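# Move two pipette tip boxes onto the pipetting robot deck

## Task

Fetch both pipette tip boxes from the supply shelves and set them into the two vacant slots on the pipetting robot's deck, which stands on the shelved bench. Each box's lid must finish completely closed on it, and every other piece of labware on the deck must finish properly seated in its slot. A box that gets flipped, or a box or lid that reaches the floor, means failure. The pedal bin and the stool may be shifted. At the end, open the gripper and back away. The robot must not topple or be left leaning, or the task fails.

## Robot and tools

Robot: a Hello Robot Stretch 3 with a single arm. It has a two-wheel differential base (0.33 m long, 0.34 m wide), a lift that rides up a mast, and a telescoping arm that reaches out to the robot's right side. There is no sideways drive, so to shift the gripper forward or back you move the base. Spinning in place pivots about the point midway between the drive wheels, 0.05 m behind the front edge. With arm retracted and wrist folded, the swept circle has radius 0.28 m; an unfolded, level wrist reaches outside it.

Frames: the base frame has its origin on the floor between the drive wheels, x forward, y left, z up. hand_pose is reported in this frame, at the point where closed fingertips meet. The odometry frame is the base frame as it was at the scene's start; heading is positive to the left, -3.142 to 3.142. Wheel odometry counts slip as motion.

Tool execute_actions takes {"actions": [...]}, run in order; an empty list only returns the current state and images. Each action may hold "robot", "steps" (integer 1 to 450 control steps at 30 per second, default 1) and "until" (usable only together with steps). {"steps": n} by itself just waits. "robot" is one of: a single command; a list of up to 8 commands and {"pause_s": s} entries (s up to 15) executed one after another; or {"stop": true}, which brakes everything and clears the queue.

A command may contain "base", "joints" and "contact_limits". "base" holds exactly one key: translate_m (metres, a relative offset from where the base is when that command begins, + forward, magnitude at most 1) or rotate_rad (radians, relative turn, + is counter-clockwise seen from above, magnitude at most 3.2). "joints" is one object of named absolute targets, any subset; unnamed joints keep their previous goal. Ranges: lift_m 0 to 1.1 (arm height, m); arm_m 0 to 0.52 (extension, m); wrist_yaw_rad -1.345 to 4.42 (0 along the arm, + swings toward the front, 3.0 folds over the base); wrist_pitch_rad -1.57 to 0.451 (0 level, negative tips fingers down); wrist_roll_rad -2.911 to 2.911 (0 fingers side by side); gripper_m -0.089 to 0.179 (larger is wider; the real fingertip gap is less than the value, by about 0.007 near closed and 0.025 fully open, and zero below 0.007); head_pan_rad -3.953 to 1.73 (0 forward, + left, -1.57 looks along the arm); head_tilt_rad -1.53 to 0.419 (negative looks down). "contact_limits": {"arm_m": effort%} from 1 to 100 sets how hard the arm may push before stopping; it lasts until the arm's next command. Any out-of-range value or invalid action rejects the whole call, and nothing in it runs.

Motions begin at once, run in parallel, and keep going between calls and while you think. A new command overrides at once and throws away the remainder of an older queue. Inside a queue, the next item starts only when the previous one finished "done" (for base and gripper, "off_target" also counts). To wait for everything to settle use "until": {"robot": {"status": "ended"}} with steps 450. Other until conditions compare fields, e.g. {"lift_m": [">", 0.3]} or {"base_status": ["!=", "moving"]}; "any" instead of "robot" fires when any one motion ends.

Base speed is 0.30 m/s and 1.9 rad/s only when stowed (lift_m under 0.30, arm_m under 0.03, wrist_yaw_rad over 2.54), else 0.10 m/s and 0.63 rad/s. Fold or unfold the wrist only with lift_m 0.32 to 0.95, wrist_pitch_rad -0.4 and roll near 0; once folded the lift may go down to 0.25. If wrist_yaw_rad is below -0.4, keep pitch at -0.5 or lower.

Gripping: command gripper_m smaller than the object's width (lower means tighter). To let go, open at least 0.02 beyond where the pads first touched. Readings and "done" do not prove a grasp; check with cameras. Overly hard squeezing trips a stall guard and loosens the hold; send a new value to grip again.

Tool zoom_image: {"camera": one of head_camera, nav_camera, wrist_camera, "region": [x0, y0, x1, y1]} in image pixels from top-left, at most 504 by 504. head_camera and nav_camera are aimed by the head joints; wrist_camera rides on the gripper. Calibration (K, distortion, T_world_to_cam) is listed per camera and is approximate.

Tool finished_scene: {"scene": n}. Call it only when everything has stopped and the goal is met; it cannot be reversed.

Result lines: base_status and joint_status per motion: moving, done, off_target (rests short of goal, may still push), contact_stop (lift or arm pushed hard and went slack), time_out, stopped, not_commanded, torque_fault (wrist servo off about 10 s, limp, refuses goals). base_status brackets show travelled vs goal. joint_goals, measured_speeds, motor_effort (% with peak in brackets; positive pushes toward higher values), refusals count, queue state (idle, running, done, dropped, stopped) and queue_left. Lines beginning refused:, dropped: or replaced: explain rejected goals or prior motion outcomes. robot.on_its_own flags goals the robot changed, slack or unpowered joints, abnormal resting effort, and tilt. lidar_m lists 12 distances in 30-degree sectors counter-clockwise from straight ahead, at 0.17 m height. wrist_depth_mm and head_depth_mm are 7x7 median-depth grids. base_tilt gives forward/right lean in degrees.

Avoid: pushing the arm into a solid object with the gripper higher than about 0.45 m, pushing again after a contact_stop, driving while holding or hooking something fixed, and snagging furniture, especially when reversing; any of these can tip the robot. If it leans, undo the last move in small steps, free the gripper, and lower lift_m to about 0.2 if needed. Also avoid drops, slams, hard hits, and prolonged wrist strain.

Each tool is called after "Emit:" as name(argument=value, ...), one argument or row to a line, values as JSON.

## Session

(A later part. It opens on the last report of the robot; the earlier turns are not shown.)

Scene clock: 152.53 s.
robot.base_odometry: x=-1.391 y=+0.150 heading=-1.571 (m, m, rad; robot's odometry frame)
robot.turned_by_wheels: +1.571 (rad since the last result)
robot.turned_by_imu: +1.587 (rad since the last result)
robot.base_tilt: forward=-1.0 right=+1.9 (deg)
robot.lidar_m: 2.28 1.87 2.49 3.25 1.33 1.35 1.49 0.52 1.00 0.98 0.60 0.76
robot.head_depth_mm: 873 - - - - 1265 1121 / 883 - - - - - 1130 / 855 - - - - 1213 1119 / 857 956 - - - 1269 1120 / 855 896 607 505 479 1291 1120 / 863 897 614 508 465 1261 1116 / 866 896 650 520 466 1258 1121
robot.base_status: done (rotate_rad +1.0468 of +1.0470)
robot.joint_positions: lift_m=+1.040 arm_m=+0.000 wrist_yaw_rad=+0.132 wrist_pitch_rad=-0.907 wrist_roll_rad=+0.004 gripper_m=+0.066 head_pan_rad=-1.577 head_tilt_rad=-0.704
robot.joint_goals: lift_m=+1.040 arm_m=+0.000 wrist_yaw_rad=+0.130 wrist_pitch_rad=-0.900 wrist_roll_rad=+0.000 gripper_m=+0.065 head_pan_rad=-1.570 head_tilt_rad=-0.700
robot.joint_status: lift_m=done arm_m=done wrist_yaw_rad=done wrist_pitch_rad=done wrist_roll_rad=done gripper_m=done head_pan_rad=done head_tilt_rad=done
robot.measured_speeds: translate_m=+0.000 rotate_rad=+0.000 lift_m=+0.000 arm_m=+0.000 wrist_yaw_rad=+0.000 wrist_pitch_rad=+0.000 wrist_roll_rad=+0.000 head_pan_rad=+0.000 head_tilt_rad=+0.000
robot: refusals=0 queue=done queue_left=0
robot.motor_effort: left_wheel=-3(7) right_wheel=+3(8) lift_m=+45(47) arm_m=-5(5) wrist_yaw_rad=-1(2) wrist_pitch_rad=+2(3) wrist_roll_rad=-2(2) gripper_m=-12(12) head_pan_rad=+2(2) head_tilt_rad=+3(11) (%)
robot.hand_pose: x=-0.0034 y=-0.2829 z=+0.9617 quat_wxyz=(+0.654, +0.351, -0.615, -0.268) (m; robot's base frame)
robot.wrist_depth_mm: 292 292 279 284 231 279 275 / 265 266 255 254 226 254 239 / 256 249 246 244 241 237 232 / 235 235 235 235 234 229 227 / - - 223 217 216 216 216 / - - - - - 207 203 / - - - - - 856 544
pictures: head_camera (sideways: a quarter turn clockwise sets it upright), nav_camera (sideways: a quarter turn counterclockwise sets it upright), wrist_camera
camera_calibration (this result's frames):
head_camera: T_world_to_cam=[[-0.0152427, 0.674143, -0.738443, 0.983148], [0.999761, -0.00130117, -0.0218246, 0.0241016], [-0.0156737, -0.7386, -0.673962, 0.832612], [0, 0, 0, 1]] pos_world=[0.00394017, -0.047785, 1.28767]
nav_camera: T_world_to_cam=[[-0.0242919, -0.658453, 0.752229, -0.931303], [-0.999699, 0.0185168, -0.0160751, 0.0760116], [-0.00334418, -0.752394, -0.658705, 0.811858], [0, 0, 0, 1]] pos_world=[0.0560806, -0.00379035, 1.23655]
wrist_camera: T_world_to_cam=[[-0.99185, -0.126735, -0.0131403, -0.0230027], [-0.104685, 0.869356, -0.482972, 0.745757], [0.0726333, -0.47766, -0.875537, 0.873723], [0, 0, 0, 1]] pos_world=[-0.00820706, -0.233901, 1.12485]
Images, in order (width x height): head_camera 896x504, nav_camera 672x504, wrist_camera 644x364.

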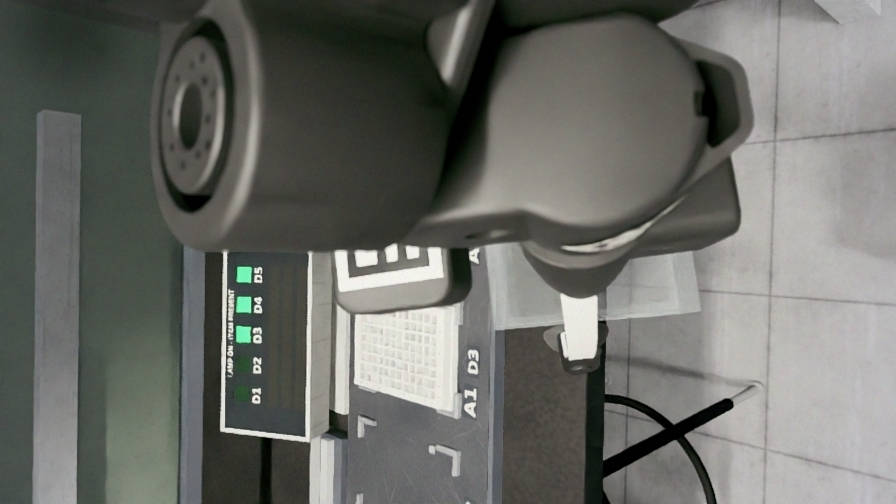

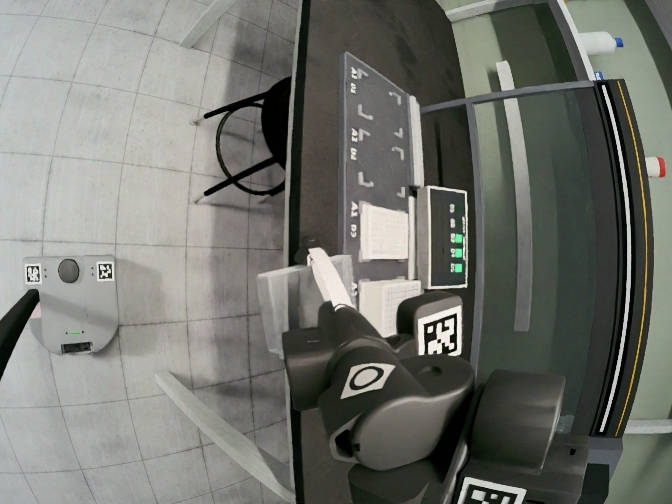

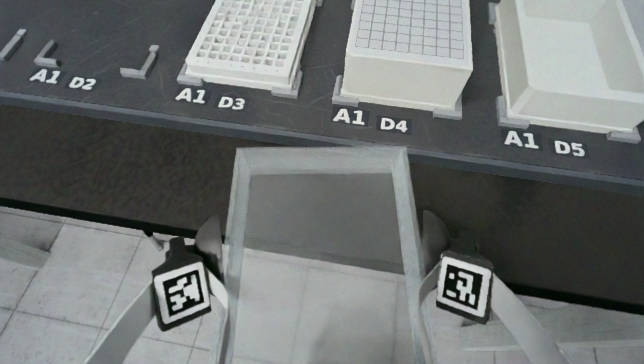

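Emit:
execute_actions(
  actions=[
    {"robot":[{"base":{"rotate_rad":-0.033},"joints":{"lift_m":1.075}},{"base":{"translate_m":-0.0235},"joints":{"arm_m":0.21},"contact_limits":{"arm_m":15}},{"joints":{"lift_m":1.06}}],"steps":450,"until":{"robot":{"status":"ended"}}},
  ],
)

Scene clock: 167.77 s.
robot.base_odometry: x=-1.390 y=+0.173 heading=-1.604 (m, m, rad; robot's odometry frame)
robot.turned_by_wheels: -0.033 (rad since the last result)
robot.turned_by_imu: -0.032 (rad since the last result)
robot.base_tilt: forward=-1.0 right=+2.1 (deg)
robot.lidar_m: 2.31 1.90 2.44 3.25 1.33 1.31 1.47 0.50 1.01 0.98 0.61 0.78
robot.head_depth_mm: 871 857 668 515 467 1289 1087 / - 856 668 505 467 1290 1123 / - - 629 506 466 1290 1118 / 842 - 546 492 466 1285 1115 / 861 897 604 505 466 1290 1113 / 858 896 607 505 466 1284 1117 / 857 894 610 512 465 1239 1122
robot.base_status: done (translate_m -0.0235 of -0.0235)
robot.joint_positions: lift_m=+1.060 arm_m=+0.210 wrist_yaw_rad=+0.130 wrist_pitch_rad=-0.907 wrist_roll_rad=+0.004 gripper_m=+0.066 head_pan_rad=-1.577 head_tilt_rad=-0.704
robot.joint_goals: lift_m=+1.060 arm_m=+0.210 wrist_yaw_rad=+0.130 wrist_pitch_rad=-0.900 wrist_roll_rad=+0.000 gripper_m=+0.065 head_pan_rad=-1.570 head_tilt_rad=-0.700
robot.joint_status: lift_m=done arm_m=done wrist_yaw_rad=done wrist_pitch_rad=done wrist_roll_rad=done gripper_m=done head_pan_rad=done head_tilt_rad=done
robot.measured_speeds: translate_m=+0.000 rotate_rad=+0.000 lift_m=+0.000 arm_m=+0.000 wrist_yaw_rad=+0.000 wrist_pitch_rad=+0.000 wrist_roll_rad=+0.000 head_pan_rad=+0.000 head_tilt_rad=+0.000
robot: refusals=0 queue=done queue_left=0
robot.motor_effort: left_wheel=+2(3) right_wheel=-1(5) lift_m=+31(46) arm_m=+5(10) wrist_yaw_rad=-1(1) wrist_pitch_rad=+2(3) wrist_roll_rad=-1(2) gripper_m=-12(12) head_pan_rad=+3(3) head_tilt_rad=+2(2) (%)
robot.contact_limits: arm_m 15 (drawing in: default 32, maximum 52; extending or still: default 43, maximum 70)
robot.hand_pose: x=-0.0035 y=-0.4923 z=+0.9822 quat_wxyz=(+0.653, +0.350, -0.615, -0.269) (m; robot's base frame)
robot.wrist_depth_mm: 221 219 214 231 341 337 338 / 224 219 214 295 304 305 303 / 260 270 266 257 265 264 265 / 245 227 244 196 240 235 235 / 222 213 218 182 186 205 213 / 198 201 172 169 172 206 199 / 186 187 162 158 190 185 186
pictures: head_camera (sideways: a quarter turn clockwise sets it upright), nav_camera (sideways: a quarter turn counterclockwise sets it upright), wrist_camera
camera_calibration (this result's frames):
head_camera: T_world_to_cam=[[-0.0152427, 0.674112, -0.738472, 0.983185], [0.999761, -0.00130233, -0.0218248, 0.0241018], [-0.0156741, -0.738628, -0.673931, 0.832571], [0, 0, 0, 1]] pos_world=[0.00394015, -0.0477856, 1.28768]
nav_camera: T_world_to_cam=[[-0.0242919, -0.658422, 0.752257, -0.931339], [-0.999699, 0.0185163, -0.0160756, 0.0760123], [-0.00334452, -0.752421, -0.658674, 0.811817], [0, 0, 0, 1]] pos_world=[0.0560806, -0.00379311, 1.23655]
wrist_camera: T_world_to_cam=[[-0.992014, -0.125443, -0.0131404, -0.0488106], [-0.103552, 0.869491, -0.482972, 0.937752], [0.0720109, -0.477754, -0.875537, 0.791656], [0, 0, 0, 1]] pos_world=[-0.00832257, -0.443273, 1.14539]
Images, in order (width x height): head_camera 896x504, nav_camera 672x504, wrist_camera 644x364.

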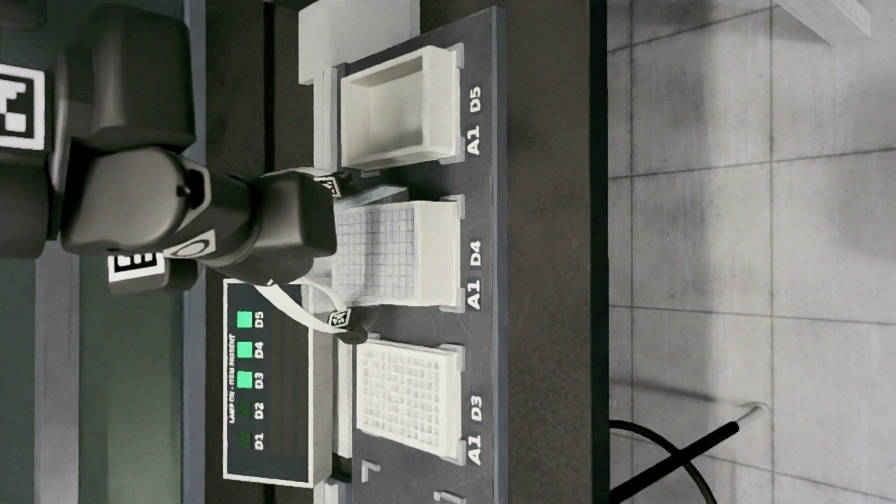

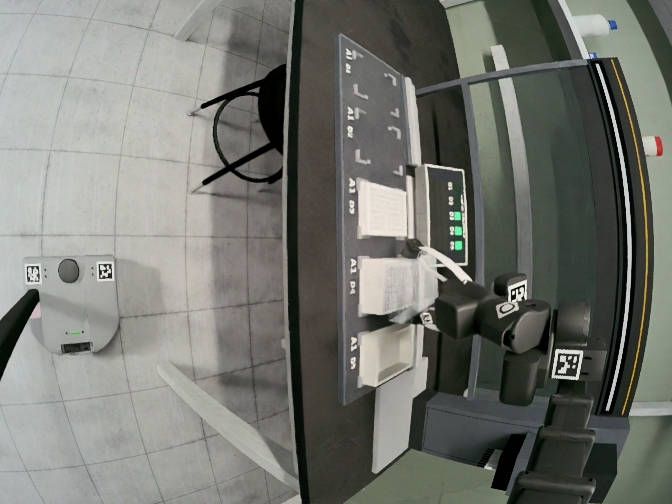

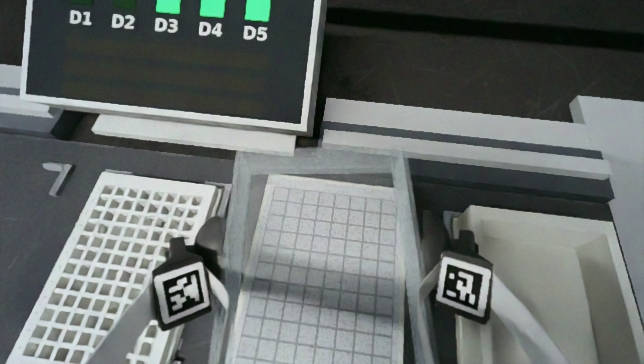

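Emit:
execute_actions(
  actions=[
    {"robot":{"joints":{"lift_m":1.0545}},"steps":60,"until":{"robot":{"status":"ended"}}},
    {"robot":[{"joints":{"gripper_m":0.115}},{"joints":{"lift_m":1.1}},{"joints":{"arm_m":0.0}}],"steps":250,"until":{"robot":{"status":"ended"}}},
  ],
)

Scene clock: 178.33 s.
robot.base_odometry: x=-1.390 y=+0.173 heading=-1.604 (m, m, rad; robot's odometry frame)
robot.turned_by_wheels: +0.000 (rad since the last result)
robot.turned_by_imu: +0.001 (rad since the last result)
robot.base_tilt: forward=-1.0 right=+1.9 (deg)
robot.lidar_m: 2.30 1.90 2.44 3.26 1.33 1.32 1.47 0.50 1.01 0.98 0.61 0.78
robot.head_depth_mm: - - - - 1419 1295 1084 / - - - - - 1282 1127 / - - - - - 1294 1121 / 858 - - - 474 1282 1117 / 859 951 610 534 466 1286 1123 / 854 897 609 503 460 1285 1119 / 857 897 611 513 465 1233 1124
robot.base_status: done (translate_m -0.0235 of -0.0235)
robot.joint_positions: lift_m=+1.099 arm_m=+0.000 wrist_yaw_rad=+0.130 wrist_pitch_rad=-0.907 wrist_roll_rad=+0.004 gripper_m=+0.115 head_pan_rad=-1.577 head_tilt_rad=-0.704
robot.joint_goals: lift_m=+1.100 arm_m=+0.000 wrist_yaw_rad=+0.130 wrist_pitch_rad=-0.900 wrist_roll_rad=+0.000 gripper_m=+0.115 head_pan_rad=-1.570 head_tilt_rad=-0.700
robot.joint_status: lift_m=done arm_m=done wrist_yaw_rad=done wrist_pitch_rad=done wrist_roll_rad=done gripper_m=done head_pan_rad=done head_tilt_rad=done
robot.measured_speeds: translate_m=+0.000 rotate_rad=+0.000 lift_m=+0.000 arm_m=+0.000 wrist_yaw_rad=+0.000 wrist_pitch_rad=+0.000 wrist_roll_rad=+0.000 head_pan_rad=+0.000 head_tilt_rad=+0.000
robot: refusals=0 queue=done queue_left=0
robot.motor_effort: left_wheel=+1(2) right_wheel=-1(0) lift_m=+45(48) arm_m=-5(0) wrist_yaw_rad=+0(1) wrist_pitch_rad=+2(2) wrist_roll_rad=-2(2) gripper_m=+0(85) head_pan_rad=+1(3) head_tilt_rad=+2(1) (%)
robot.hand_pose: x=-0.0035 y=-0.2829 z=+1.0207 quat_wxyz=(+0.653, +0.350, -0.615, -0.269) (m; robot's base frame)
robot.wrist_depth_mm: 381 379 376 367 370 367 367 / 343 344 331 293 329 334 341 / 313 312 310 301 297 288 322 / 300 302 294 290 289 287 299 / 286 282 276 278 277 278 277 / - - - - 268 261 257 / - - - - - - -
pictures: head_camera (sideways: a quarter turn clockwise sets it upright), nav_camera (sideways: a quarter turn counterclockwise sets it upright), wrist_camera
camera_calibration (this result's frames):
head_camera: T_world_to_cam=[[-0.0152433, 0.674023, -0.738553, 0.983291], [0.999761, -0.00130483, -0.0218253, 0.0241025], [-0.0156745, -0.738709, -0.673842, 0.832456], [0, 0, 0, 1]] pos_world=[0.00394015, -0.0477873, 1.28768]
nav_camera: T_world_to_cam=[[-0.0242913, -0.658331, 0.752336, -0.931443], [-0.999699, 0.0185143, -0.0160771, 0.0760143], [-0.00334489, -0.7525, -0.658583, 0.8117], [0, 0, 0, 1]] pos_world=[0.0560806, -0.00380096, 1.23655]
wrist_camera: T_world_to_cam=[[-0.992014, -0.125443, -0.0131398, -0.022046], [-0.103553, 0.869492, -0.48297, 0.774303], [0.0720103, -0.477753, -0.875538, 0.925337], [0, 0, 0, 1]] pos_world=[-0.00832257, -0.233934, 1.18384]
Images, in order (width x height): head_camera 896x504, nav_camera 672x504, wrist_camera 644x364.

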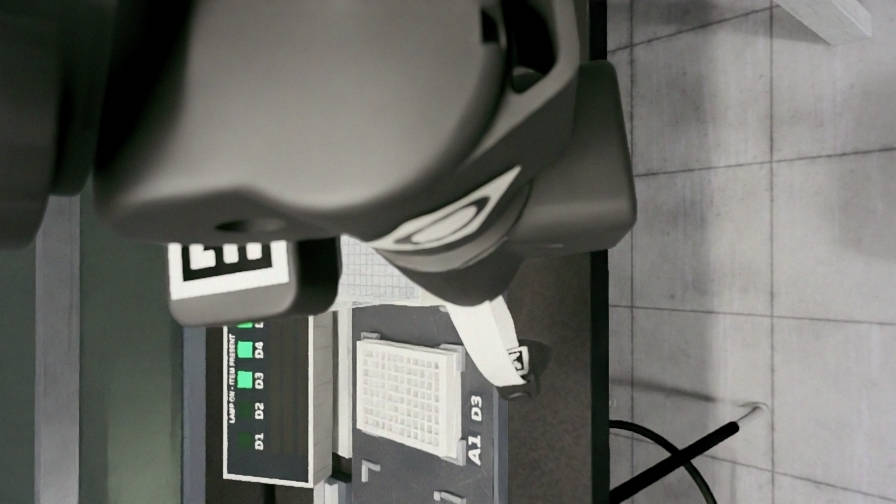

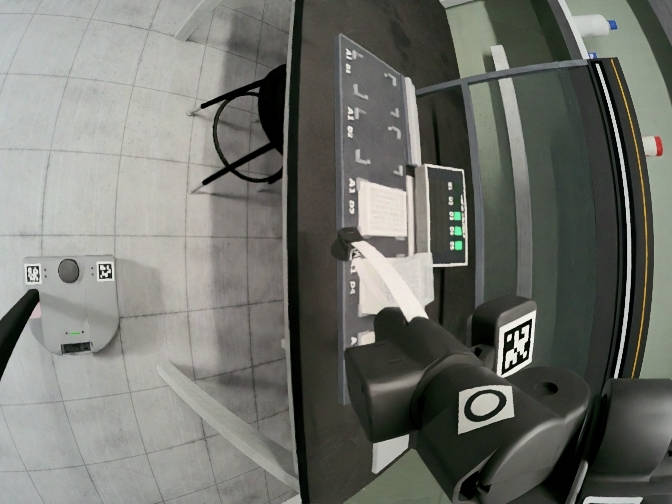

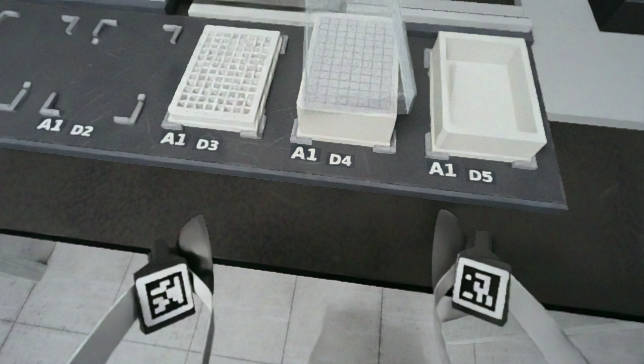

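Emit:
execute_actions(
  actions=[
    {"robot":[{"base":{"rotate_rad":-1.025},"joints":{"wrist_pitch_rad":-1.57,"gripper_m":0.17,"wrist_yaw_rad":0.07}},{"base":{"translate_m":-1.0},"joints":{"lift_m":0.688,"head_tilt_rad":-0.8}},{"base":{"translate_m":-0.3195}},{"base":{"rotate_rad":-0.5124}},{"joints":{"arm_m":0.29},"contact_limits":{"arm_m":15}}],"steps":450,"until":{"robot":{"status":"ended"}}},
    {"steps":450,"until":{"robot":{"status":"ended"}}},
  ],
)

Scene clock: 207.80 s.
robot.base_odometry: x=-0.240 y=+0.820 heading=-3.141 (m, m, rad; robot's odometry frame)
robot.turned_by_wheels: -1.537 (rad since the last result)
robot.turned_by_imu: -1.547 (rad since the last result)
robot.base_tilt: forward=-1.0 right=+1.9 (deg)
robot.lidar_m: 1.48 2.08 2.24 2.40 2.52 2.18 2.15 0.71 0.74 0.54 0.31 1.14
robot.head_depth_mm: 581 408 448 390 823 746 - / 592 611 475 389 - - 1060 / 589 613 475 389 805 745 1065 / 592 612 460 388 803 743 1062 / 591 610 446 388 823 743 1062 / 589 610 446 388 770 715 1059 / 515 515 459 388 512 631 1089
robot.base_status: done (rotate_rad -0.5122 of -0.5124)
robot.joint_positions: lift_m=+0.688 arm_m=+0.290 wrist_yaw_rad=+0.070 wrist_pitch_rad=-1.549 wrist_roll_rad=+0.004 gripper_m=+0.170 head_pan_rad=-1.577 head_tilt_rad=-0.790
robot.joint_goals: lift_m=+0.688 arm_m=+0.290 wrist_yaw_rad=+0.070 wrist_pitch_rad=-1.570 wrist_roll_rad=+0.000 gripper_m=+0.170 head_pan_rad=-1.570 head_tilt_rad=-0.800
robot.joint_status: lift_m=done arm_m=done wrist_yaw_rad=done wrist_pitch_rad=done wrist_roll_rad=done gripper_m=done head_pan_rad=done head_tilt_rad=done
robot.measured_speeds: translate_m=+0.000 rotate_rad=+0.000 lift_m=+0.000 arm_m=+0.000 wrist_yaw_rad=+0.000 wrist_pitch_rad=+0.000 wrist_roll_rad=+0.000 head_pan_rad=+0.000 head_tilt_rad=+0.000
robot: refusals=0 queue=done queue_left=0
robot.motor_effort: left_wheel=+4(10) right_wheel=-4(10) lift_m=+30(47) arm_m=+4(3) wrist_yaw_rad=-1(2) wrist_pitch_rad=-2(3) wrist_roll_rad=-2(2) gripper_m=+0(90) head_pan_rad=+3(3) head_tilt_rad=-3(11) (%)
robot.contact_limits: arm_m 15 (drawing in: default 32, maximum 52; extending or still: default 43, maximum 70)
robot.hand_pose: x=-0.0229 y=-0.4161 z=+0.5703 quat_wxyz=(+0.522, +0.511, -0.488, -0.478) (m; robot's base frame)
robot.wrist_depth_mm: 181 182 181 123 123 184 184 / 185 187 185 126 127 189 190 / 190 191 189 129 130 193 195 / 195 195 196 197 197 198 198 / 200 200 201 201 202 202 203 / 204 206 208 207 208 208 208 / - 211 212 212 213 214 214
pictures: head_camera (sideways: a quarter turn clockwise sets it upright), nav_camera (sideways: a quarter turn counterclockwise sets it upright), wrist_camera
camera_calibration (this result's frames):
head_camera: T_world_to_cam=[[-0.0148896, 0.734653, -0.67828, 0.904741], [0.999772, 0.000544372, -0.0213574, 0.0234909], [-0.0153211, -0.678443, -0.734493, 0.911336], [0, 0, 0, 1]] pos_world=[0.00394836, -0.0463941, 1.28354]
nav_camera: T_world_to_cam=[[-0.0246522, -0.720195, 0.693334, -0.854545], [-0.999692, 0.0198401, -0.0149363, 0.0745273], [-0.00299878, -0.693488, -0.720462, 0.89218], [0, 0, 0, 1]] pos_world=[0.0561133, 0.00179835, 1.23638]
wrist_camera: T_world_to_cam=[[-0.998282, -0.0580994, -0.00758793, -0.0391908], [-0.058591, 0.988819, 0.137128, 0.367641], [-0.000463978, 0.137337, -0.990524, 0.788616], [0, 0, 0, 1]] pos_world=[-0.0172171, -0.474114, 0.730432]
Images, in order (width x height): head_camera 896x504, nav_camera 672x504, wrist_camera 644x364.

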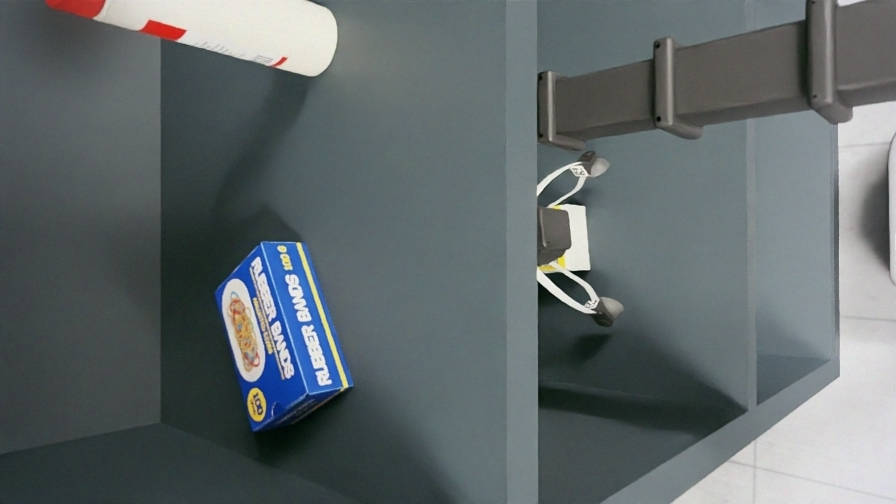

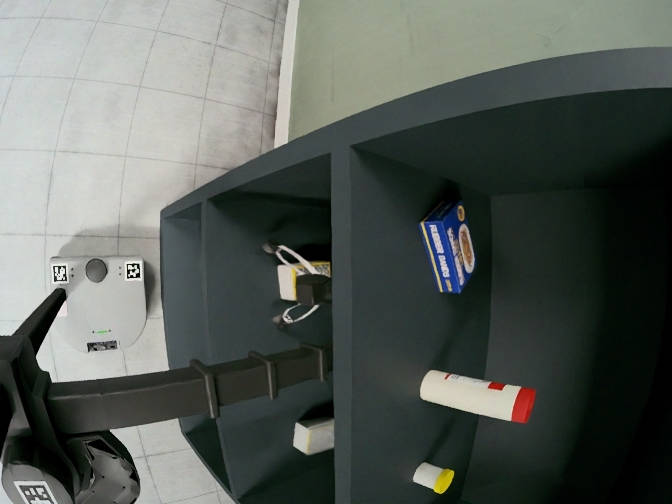

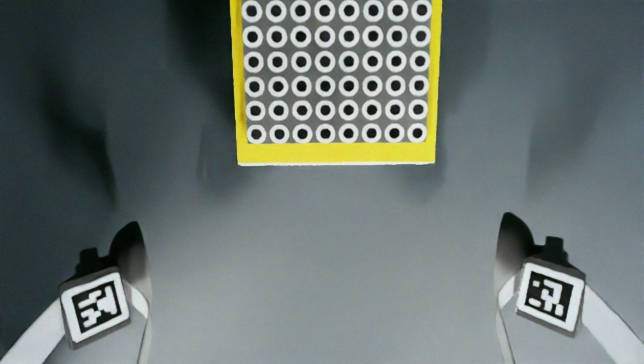

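Emit:
execute_actions(
  actions=[
    {"robot":[{"joints":{"arm_m":0.40},"base":{"translate_m":0.002},"contact_limits":{"arm_m":15}},{"joints":{"lift_m":0.684}},{"joints":{"gripper_m":0.045}},{"joints":{"lift_m":0.697}}],"steps":450,"until":{"robot":{"status":"ended"}}},
  ],
)

Scene clock: 222.83 s.
robot.base_odometry: x=-0.242 y=+0.820 heading=-3.141 (m, m, rad; robot's odometry frame)
robot.turned_by_wheels: +0.000 (rad since the last result)
robot.turned_by_imu: +0.001 (rad since the last result)
robot.base_tilt: forward=-1.0 right=+1.9 (deg)
robot.lidar_m: 1.48 2.08 2.23 2.39 2.51 2.18 2.15 0.71 0.74 0.54 0.31 1.14
robot.head_depth_mm: 581 409 447 390 824 746 - / 592 611 476 389 371 727 1061 / 590 611 475 389 817 742 1061 / 589 611 461 388 789 742 1061 / 591 611 447 388 821 741 1070 / 587 610 446 388 761 715 1061 / 510 508 460 388 506 632 1094
robot.base_status: done (translate_m +0.0020 of +0.0020)
robot.joint_positions: lift_m=+0.697 arm_m=+0.400 wrist_yaw_rad=+0.070 wrist_pitch_rad=-1.549 wrist_roll_rad=+0.004 gripper_m=+0.046 head_pan_rad=-1.577 head_tilt_rad=-0.790
robot.joint_goals: lift_m=+0.697 arm_m=+0.400 wrist_yaw_rad=+0.070 wrist_pitch_rad=-1.570 wrist_roll_rad=+0.000 gripper_m=+0.045 head_pan_rad=-1.570 head_tilt_rad=-0.800
robot.joint_status: lift_m=done arm_m=done wrist_yaw_rad=done wrist_pitch_rad=done wrist_roll_rad=done gripper_m=done head_pan_rad=done head_tilt_rad=done
robot.measured_speeds: translate_m=+0.000 rotate_rad=+0.000 lift_m=+0.000 arm_m=+0.000 wrist_yaw_rad=+0.000 wrist_pitch_rad=+0.000 wrist_roll_rad=+0.000 head_pan_rad=+0.000 head_tilt_rad=+0.000
robot: refusals=0 queue=done queue_left=0
robot.motor_effort: left_wheel=+4(8) right_wheel=-3(6) lift_m=+46(49) arm_m=+5(7) wrist_yaw_rad=+0(0) wrist_pitch_rad=-2(2) wrist_roll_rad=-2(1) gripper_m=-17(95) head_pan_rad=+2(3) head_tilt_rad=-3(2) (%)
robot.contact_limits: arm_m 15 (drawing in: default 32, maximum 52; extending or still: default 43, maximum 70)
robot.hand_pose: x=-0.0229 y=-0.5261 z=+0.5787 quat_wxyz=(+0.522, +0.511, -0.488, -0.478) (m; robot's base frame)
robot.wrist_depth_mm: 189 190 190 190 191 190 192 / 193 194 195 195 195 196 196 / 198 199 197 128 198 201 201 / 204 203 126 125 126 205 207 / 209 209 129 128 129 211 211 / 214 214 132 131 132 217 217 / 220 220 137 135 141 223 223
pictures: head_camera (sideways: a quarter turn clockwise sets it upright), nav_camera (sideways: a quarter turn counterclockwise sets it upright), wrist_camera
camera_calibration (this result's frames):
head_camera: T_world_to_cam=[[-0.0148896, 0.734654, -0.678279, 0.90474], [0.999772, 0.000544399, -0.0213574, 0.0234909], [-0.015321, -0.678442, -0.734494, 0.911337], [0, 0, 0, 1]] pos_world=[0.00394836, -0.0463941, 1.28354]
nav_camera: T_world_to_cam=[[-0.0246522, -0.720196, 0.693333, -0.854544], [-0.999692, 0.0198401, -0.0149363, 0.0745272], [-0.00299878, -0.693487, -0.720463, 0.892181], [0, 0, 0, 1]] pos_world=[0.0561133, 0.00179843, 1.23638]
wrist_camera: T_world_to_cam=[[-0.998282, -0.0580949, -0.00758666, -0.0455168], [-0.0585863, 0.988805, 0.137232, 0.475168], [-0.000470774, 0.137441, -0.99051, 0.812105], [0, 0, 0, 1]] pos_world=[-0.0172179, -0.584109, 0.738844]
Images, in order (width x height): head_camera 896x504, nav_camera 672x504, wrist_camera 644x364.

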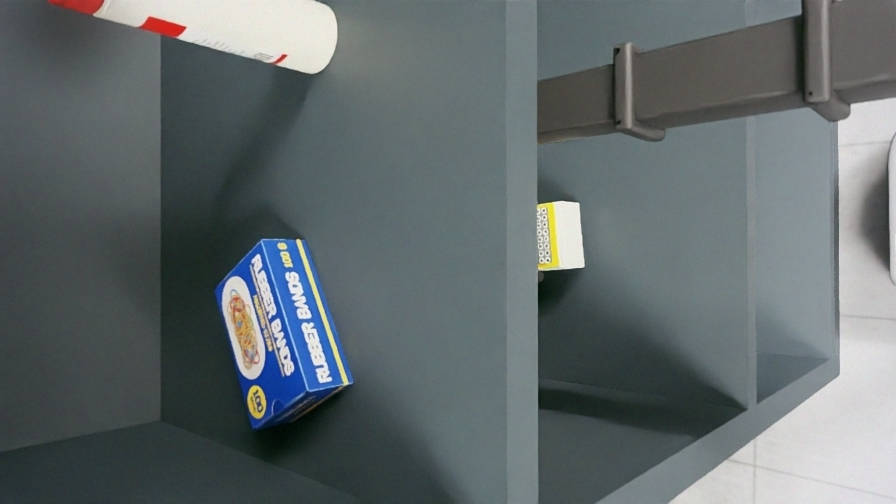

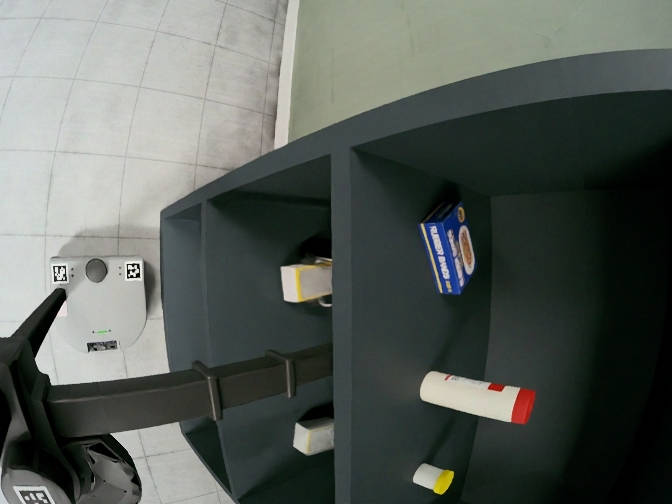

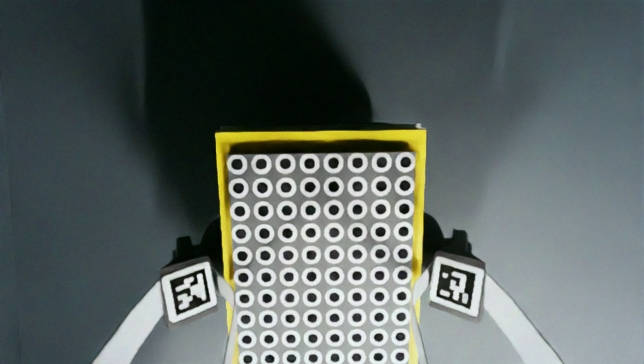

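Emit:
execute_actions(
  actions=[
    {"robot":[{"joints":{"arm_m":0.02,"wrist_yaw_rad":0.0}},{"base":{"rotate_rad":0.6676}},{"base":{"translate_m":1.0},"joints":{"lift_m":1.1,"head_tilt_rad":-0.7}},{"base":{"translate_m":0.473}},{"base":{"rotate_rad":0.87}},{"joints":{"arm_m":0.35},"contact_limits":{"arm_m":15}}],"steps":450,"until":{"robot":{"status":"ended"}}},
    {"steps":450,"until":{"robot":{"status":"ended"}}},
  ],
)

Scene clock: 257.87 s.
robot.base_odometry: x=-1.399 y=-0.092 heading=-1.604 (m, m, rad; robot's odometry frame)
robot.turned_by_wheels: +1.537 (rad since the last result)
robot.turned_by_imu: +1.555 (rad since the last result)
robot.base_tilt: forward=-1.1 right=+2.0 (deg)
robot.lidar_m: 2.04 1.65 2.06 3.25 2.23 1.52 1.73 0.73 1.01 0.52 0.60 0.81
robot.head_depth_mm: 860 900 613 508 467 1290 1129 / 882 902 605 507 466 1295 1127 / 861 625 599 491 467 1287 1127 / 846 815 501 487 466 1292 1121 / 859 898 717 520 465 1231 1122 / 854 855 665 520 466 1286 1121 / 833 894 686 518 465 1261 1119
robot.base_status: done (rotate_rad +0.8698 of +0.8700)
robot.joint_positions: lift_m=+1.099 arm_m=+0.350 wrist_yaw_rad=+0.000 wrist_pitch_rad=-1.549 wrist_roll_rad=+0.003 gripper_m=+0.046 head_pan_rad=-1.577 head_tilt_rad=-0.704
robot.joint_goals: lift_m=+1.100 arm_m=+0.350 wrist_yaw_rad=+0.000 wrist_pitch_rad=-1.570 wrist_roll_rad=+0.000 gripper_m=+0.045 head_pan_rad=-1.570 head_tilt_rad=-0.700
robot.joint_status: lift_m=done arm_m=done wrist_yaw_rad=done wrist_pitch_rad=done wrist_roll_rad=done gripper_m=done head_pan_rad=done head_tilt_rad=done
robot.measured_speeds: translate_m=+0.000 rotate_rad=+0.000 lift_m=+0.000 arm_m=+0.000 wrist_yaw_rad=+0.000 wrist_pitch_rad=+0.000 wrist_roll_rad=+0.000 head_pan_rad=+0.000 head_tilt_rad=+0.000
robot: refusals=0 queue=done queue_left=0
robot.motor_effort: left_wheel=-2(7) right_wheel=+4(8) lift_m=+46(46) arm_m=+4(4) wrist_yaw_rad=+0(2) wrist_pitch_rad=-2(2) wrist_roll_rad=-2(2) gripper_m=-16(16) head_pan_rad=+3(3) head_tilt_rad=+3(12) (%)
robot.contact_limits: arm_m 15 (drawing in: default 32, maximum 52; extending or still: default 43, maximum 70)
robot.hand_pose: x=-0.0216 y=-0.4761 z=+0.9807 quat_wxyz=(+0.505, +0.494, -0.506, -0.496) (m; robot's base frame)
robot.wrist_depth_mm: 190 191 191 193 155 154 155 / 203 203 204 204 207 207 207 / 207 208 206 129 206 205 208 / 213 213 126 125 126 203 214 / 218 219 129 128 129 206 219 / 224 223 132 132 132 214 222 / 231 231 137 135 141 233 233
pictures: head_camera (sideways: a quarter turn clockwise sets it upright), nav_camera (sideways: a quarter turn counterclockwise sets it upright), wrist_camera
camera_calibration (this result's frames):
head_camera: T_world_to_cam=[[-0.0152428, 0.674131, -0.738455, 0.983163], [0.999761, -0.00130154, -0.0218247, 0.0241017], [-0.0156738, -0.738611, -0.67395, 0.832595], [0, 0, 0, 1]] pos_world=[0.00394017, -0.0477852, 1.28768]
nav_camera: T_world_to_cam=[[-0.0242918, -0.658441, 0.75224, -0.931318], [-0.999699, 0.0185165, -0.0160753, 0.0760119], [-0.00334424, -0.752405, -0.658693, 0.811842], [0, 0, 0, 1]] pos_world=[0.0560806, -0.00379146, 1.23655]
wrist_camera: T_world_to_cam=[[-0.999899, 0.0119874, -0.00758598, -0.00493282], [0.0108333, 0.990479, 0.137234, 0.372872], [0.00915884, 0.137138, -0.99051, 1.20346], [0, 0, 0, 1]] pos_world=[-0.0199941, -0.534303, 1.14083]
Images, in order (width x height): head_camera 896x504, nav_camera 672x504, wrist_camera 644x364.

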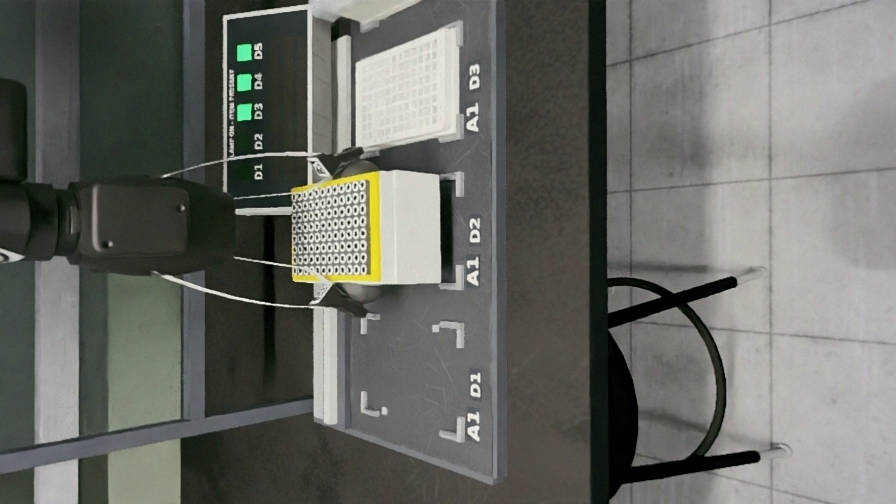

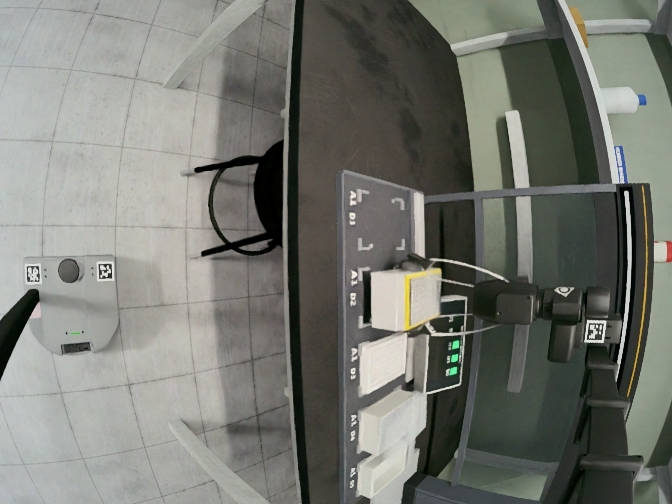

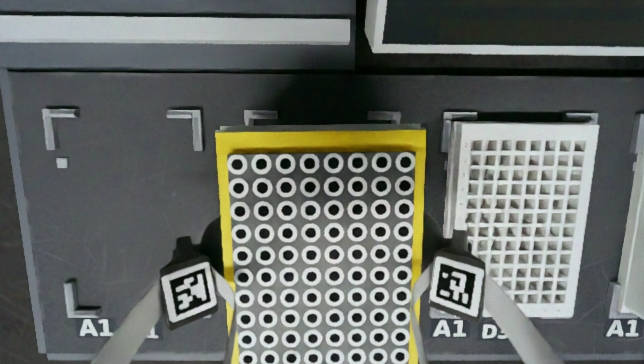

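Emit:
execute_actions(
  actions=[
    {"robot":[{"joints":{"arm_m":0.353,"wrist_yaw_rad":-0.03,"lift_m":1.088},"contact_limits":{"arm_m":15}}],"steps":450,"until":{"robot":{"status":"ended"}}},
  ],
)

Emit:
zoom_image(
  camera="wrist_camera",
  region=[140, 80, 520, 180],
)

Emit:
zoom_image(
  camera="head_camera",
  region=[380, 130, 500, 330],
)

Scene clock: 266.13 s.
robot.base_odometry: x=-1.399 y=-0.092 heading=-1.604 (m, m, rad; robot's odometry frame)
robot.turned_by_wheels: +0.000 (rad since the last result)
robot.turned_by_imu: +0.000 (rad since the last result)
robot.base_tilt: forward=-1.0 right=+2.0 (deg)
robot.lidar_m: 2.04 1.65 2.06 3.25 2.23 1.51 1.73 0.73 1.02 0.52 0.60 0.81
robot.head_depth_mm: 858 902 612 508 468 1287 1124 / 904 904 608 506 467 1290 1124 / 914 624 601 491 466 1295 1121 / 850 - 520 489 466 1290 1125 / 859 896 664 521 466 1239 1119 / 854 852 664 519 465 1287 1117 / 836 897 683 521 466 1268 1118
robot.base_status: done (rotate_rad +0.8698 of +0.8700)
robot.joint_positions: lift_m=+1.088 arm_m=+0.353 wrist_yaw_rad=-0.028 wrist_pitch_rad=-1.549 wrist_roll_rad=+0.003 gripper_m=+0.046 head_pan_rad=-1.577 head_tilt_rad=-0.704
robot.joint_goals: lift_m=+1.088 arm_m=+0.353 wrist_yaw_rad=-0.030 wrist_pitch_rad=-1.570 wrist_roll_rad=+0.000 gripper_m=+0.045 head_pan_rad=-1.570 head_tilt_rad=-0.700
robot.joint_status: lift_m=done arm_m=done wrist_yaw_rad=done wrist_pitch_rad=done wrist_roll_rad=done gripper_m=done head_pan_rad=done head_tilt_rad=done
robot.measured_speeds: translate_m=+0.000 rotate_rad=+0.000 lift_m=+0.000 arm_m=+0.000 wrist_yaw_rad=+0.000 wrist_pitch_rad=+0.000 wrist_roll_rad=+0.000 head_pan_rad=+0.000 head_tilt_rad=+0.000
robot: refusals=0 queue=done queue_left=0
robot.motor_effort: left_wheel=-2(2) right_wheel=+3(4) lift_m=+32(46) arm_m=+5(5) wrist_yaw_rad=-1(2) wrist_pitch_rad=-2(2) wrist_roll_rad=-2(2) gripper_m=-17(16) head_pan_rad=+3(2) head_tilt_rad=+2(2) (%)
robot.contact_limits: arm_m 15 (drawing in: default 32, maximum 52; extending or still: default 43, maximum 70)
robot.hand_pose: x=-0.0211 y=-0.4790 z=+0.9702 quat_wxyz=(+0.498, +0.487, -0.513, -0.503) (m; robot's base frame)
robot.wrist_depth_mm: 176 179 182 183 145 146 146 / 191 194 193 193 197 197 198 / 196 197 193 129 195 191 198 / 203 202 126 125 126 192 199 / 208 208 129 128 129 197 199 / 213 213 132 131 132 206 215 / 217 220 137 135 141 221 222
pictures: head_camera (sideways: a quarter turn clockwise sets it upright), nav_camera (sideways: a quarter turn counterclockwise sets it upright), wrist_camera
camera_calibration (this result's frames):
head_camera: T_world_to_cam=[[-0.0152429, 0.674131, -0.738455, 0.983163], [0.999761, -0.00130142, -0.0218247, 0.0241017], [-0.0156737, -0.738611, -0.67395, 0.832595], [0, 0, 0, 1]] pos_world=[0.00394017, -0.0477852, 1.28768]
nav_camera: T_world_to_cam=[[-0.0242917, -0.658441, 0.75224, -0.931318], [-0.999699, 0.0185164, -0.0160753, 0.0760119], [-0.00334415, -0.752405, -0.658693, 0.811842], [0, 0, 0, 1]] pos_world=[0.0560806, -0.00379145, 1.23655]
wrist_camera: T_world_to_cam=[[-0.999177, 0.0398433, -0.00758569, 0.00890061], [0.0384269, 0.98979, 0.137259, 0.377495], [0.0129771, 0.136855, -0.990506, 1.19346], [0, 0, 0, 1]] pos_world=[-0.0211003, -0.537325, 1.13038]
Images, in order (width x height): head_camera 896x504, nav_camera 672x504, wrist_camera 644x364.

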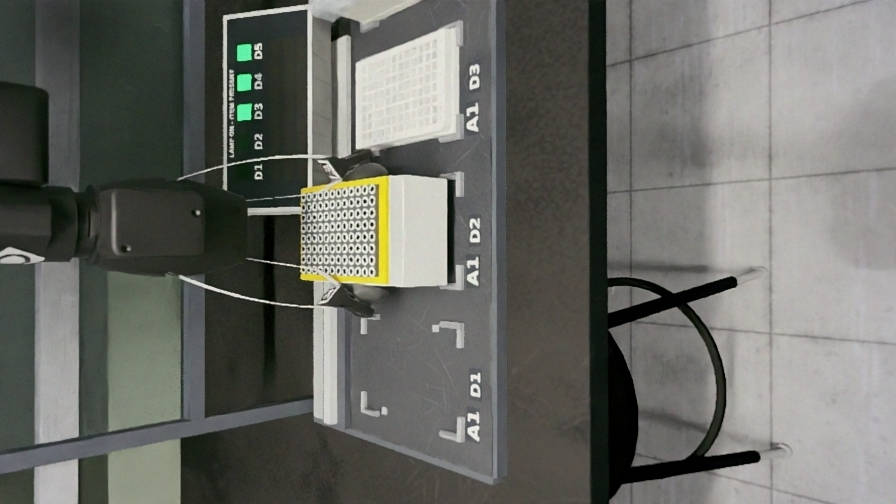

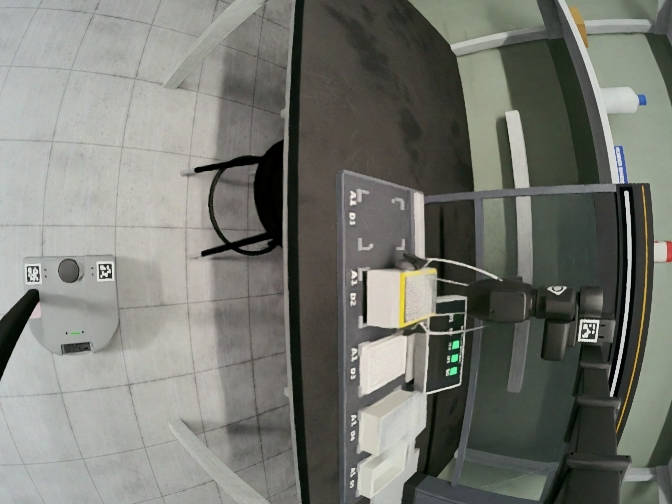

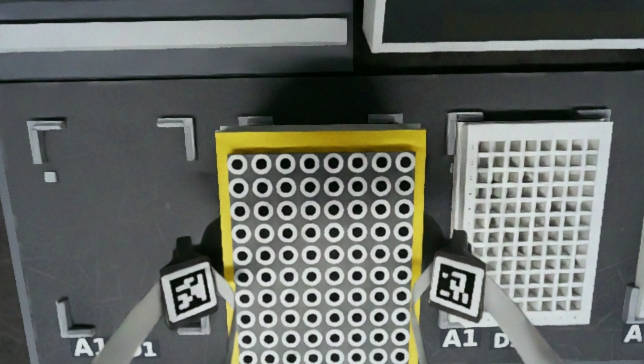

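Region (140, 80, 520, 180) of wrist_camera's 644x364 image, scaled by 1.326; it fills the top 133 rows of this view, and the rest is white.

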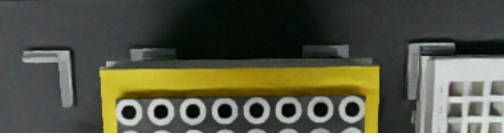

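Region (380, 130, 500, 330) of head_camera's 896x504 image, scaled by 2.520, with more detail than that image has; it fills the left 302 columns of this view, and the rest is white.

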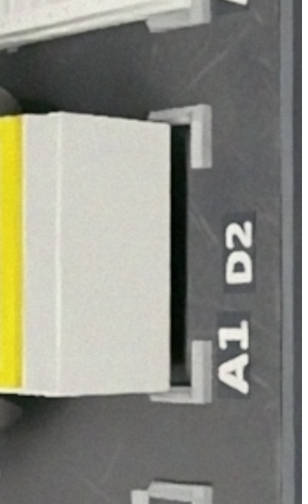

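Emit:
execute_actions(
  actions=[
    {"robot":[{"base":{"translate_m":-0.001}},{"joints":{"lift_m":1.082}}],"steps":450,"until":{"robot":{"status":"ended"}}},
  ],
)

Emit:
zoom_image(
  camera="wrist_camera",
  region=[140, 80, 520, 180],
)

Emit:
zoom_image(
  camera="head_camera",
  region=[380, 130, 500, 330],
)

Scene clock: 273.90 s.
robot.base_odometry: x=-1.399 y=-0.091 heading=-1.604 (m, m, rad; robot's odometry frame)
robot.turned_by_wheels: +0.000 (rad since the last result)
robot.turned_by_imu: +0.001 (rad since the last result)
robot.base_tilt: forward=-1.0 right=+2.0 (deg)
robot.lidar_m: 2.04 1.65 2.06 3.25 2.23 1.51 1.73 0.72 1.02 0.52 0.60 0.81
robot.head_depth_mm: 859 900 613 509 466 1294 1131 / 903 901 607 505 466 1288 1123 / 914 763 607 491 467 1289 1128 / 855 - 530 488 466 1289 1126 / 857 897 688 519 464 1236 1118 / 860 854 663 520 465 1288 1121 / 830 893 682 522 465 1260 1123
robot.base_status: done (translate_m -0.0010 of -0.0010)
robot.joint_positions: lift_m=+1.082 arm_m=+0.353 wrist_yaw_rad=-0.028 wrist_pitch_rad=-1.549 wrist_roll_rad=+0.003 gripper_m=+0.046 head_pan_rad=-1.577 head_tilt_rad=-0.704
robot.joint_goals: lift_m=+1.082 arm_m=+0.353 wrist_yaw_rad=-0.030 wrist_pitch_rad=-1.570 wrist_roll_rad=+0.000 gripper_m=+0.045 head_pan_rad=-1.570 head_tilt_rad=-0.700
robot.joint_status: lift_m=done arm_m=done wrist_yaw_rad=done wrist_pitch_rad=done wrist_roll_rad=done gripper_m=done head_pan_rad=done head_tilt_rad=done
robot.measured_speeds: translate_m=+0.000 rotate_rad=+0.000 lift_m=+0.000 arm_m=+0.000 wrist_yaw_rad=+0.000 wrist_pitch_rad=+0.000 wrist_roll_rad=+0.000 head_pan_rad=+0.000 head_tilt_rad=+0.000
robot: refusals=0 queue=done queue_left=0
robot.motor_effort: left_wheel=-2(5) right_wheel=+3(7) lift_m=+32(32) arm_m=+4(5) wrist_yaw_rad=-1(1) wrist_pitch_rad=-2(2) wrist_roll_rad=-2(2) gripper_m=-17(17) head_pan_rad=+3(2) head_tilt_rad=+2(2) (%)
robot.contact_limits: arm_m 15 (drawing in: default 32, maximum 52; extending or still: default 43, maximum 70)
robot.hand_pose: x=-0.0211 y=-0.4790 z=+0.9642 quat_wxyz=(+0.498, +0.487, -0.513, -0.503) (m; robot's base frame)
robot.wrist_depth_mm: 176 175 176 177 140 141 142 / 188 188 187 188 190 192 191 / 192 192 189 129 190 186 189 / 196 196 126 125 126 187 188 / 202 202 129 127 129 191 197 / 206 207 131 132 132 196 198 / 211 213 137 135 141 215 215
pictures: head_camera (sideways: a quarter turn clockwise sets it upright), nav_camera (sideways: a quarter turn counterclockwise sets it upright), wrist_camera
camera_calibration (this result's frames):
head_camera: T_world_to_cam=[[-0.0152428, 0.674131, -0.738455, 0.983163], [0.999761, -0.00130154, -0.0218247, 0.0241017], [-0.0156738, -0.738611, -0.67395, 0.832595], [0, 0, 0, 1]] pos_world=[0.00394017, -0.0477852, 1.28768]
nav_camera: T_world_to_cam=[[-0.0242918, -0.658441, 0.75224, -0.931318], [-0.999699, 0.0185165, -0.0160753, 0.0760119], [-0.00334424, -0.752405, -0.658693, 0.811842], [0, 0, 0, 1]] pos_world=[0.0560806, -0.00379145, 1.23655]
wrist_camera: T_world_to_cam=[[-0.99917, 0.0400096, -0.00758569, 0.00893806], [0.0385917, 0.989783, 0.137259, 0.378318], [0.0129999, 0.136852, -0.990506, 1.18752], [0, 0, 0, 1]] pos_world=[-0.0211069, -0.537325, 1.12438]
Images, in order (width x height): head_camera 896x504, nav_camera 672x504, wrist_camera 644x364.

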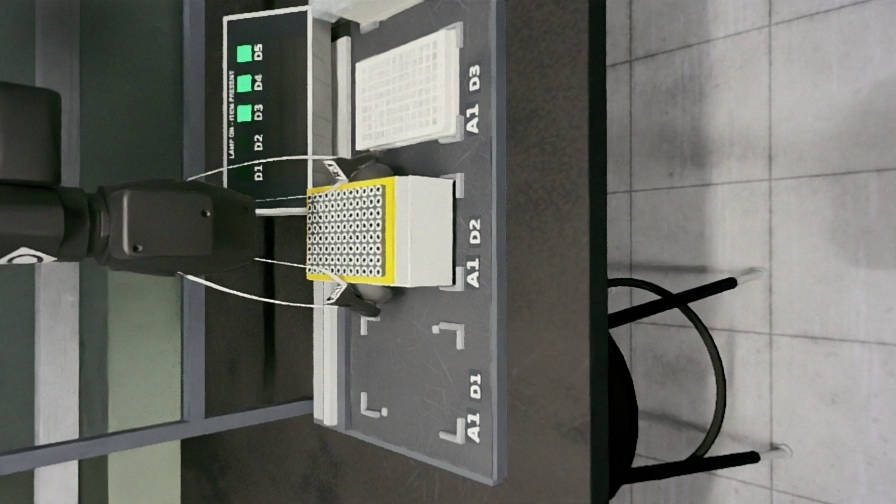

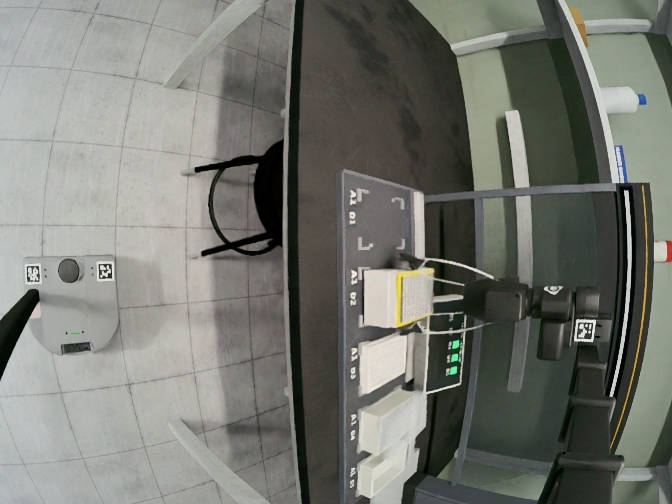

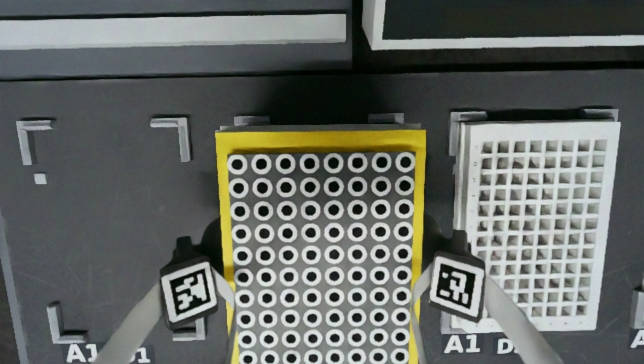

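Region (140, 80, 520, 180) of wrist_camera's 644x364 image, scaled by 1.326; it fills the top 133 rows of this view, and the rest is white.

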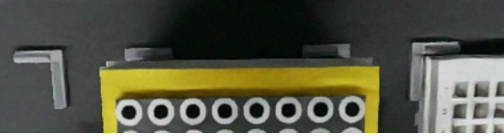

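Region (380, 130, 500, 330) of head_camera's 896x504 image, scaled by 2.520, with more detail than that image has; it fills the left 302 columns of this view, and the rest is white.

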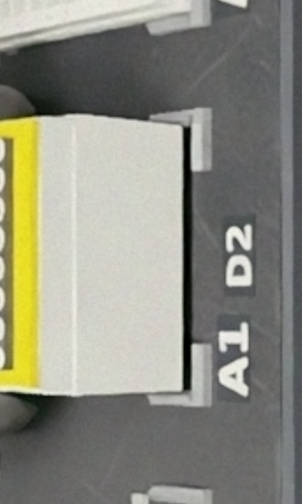

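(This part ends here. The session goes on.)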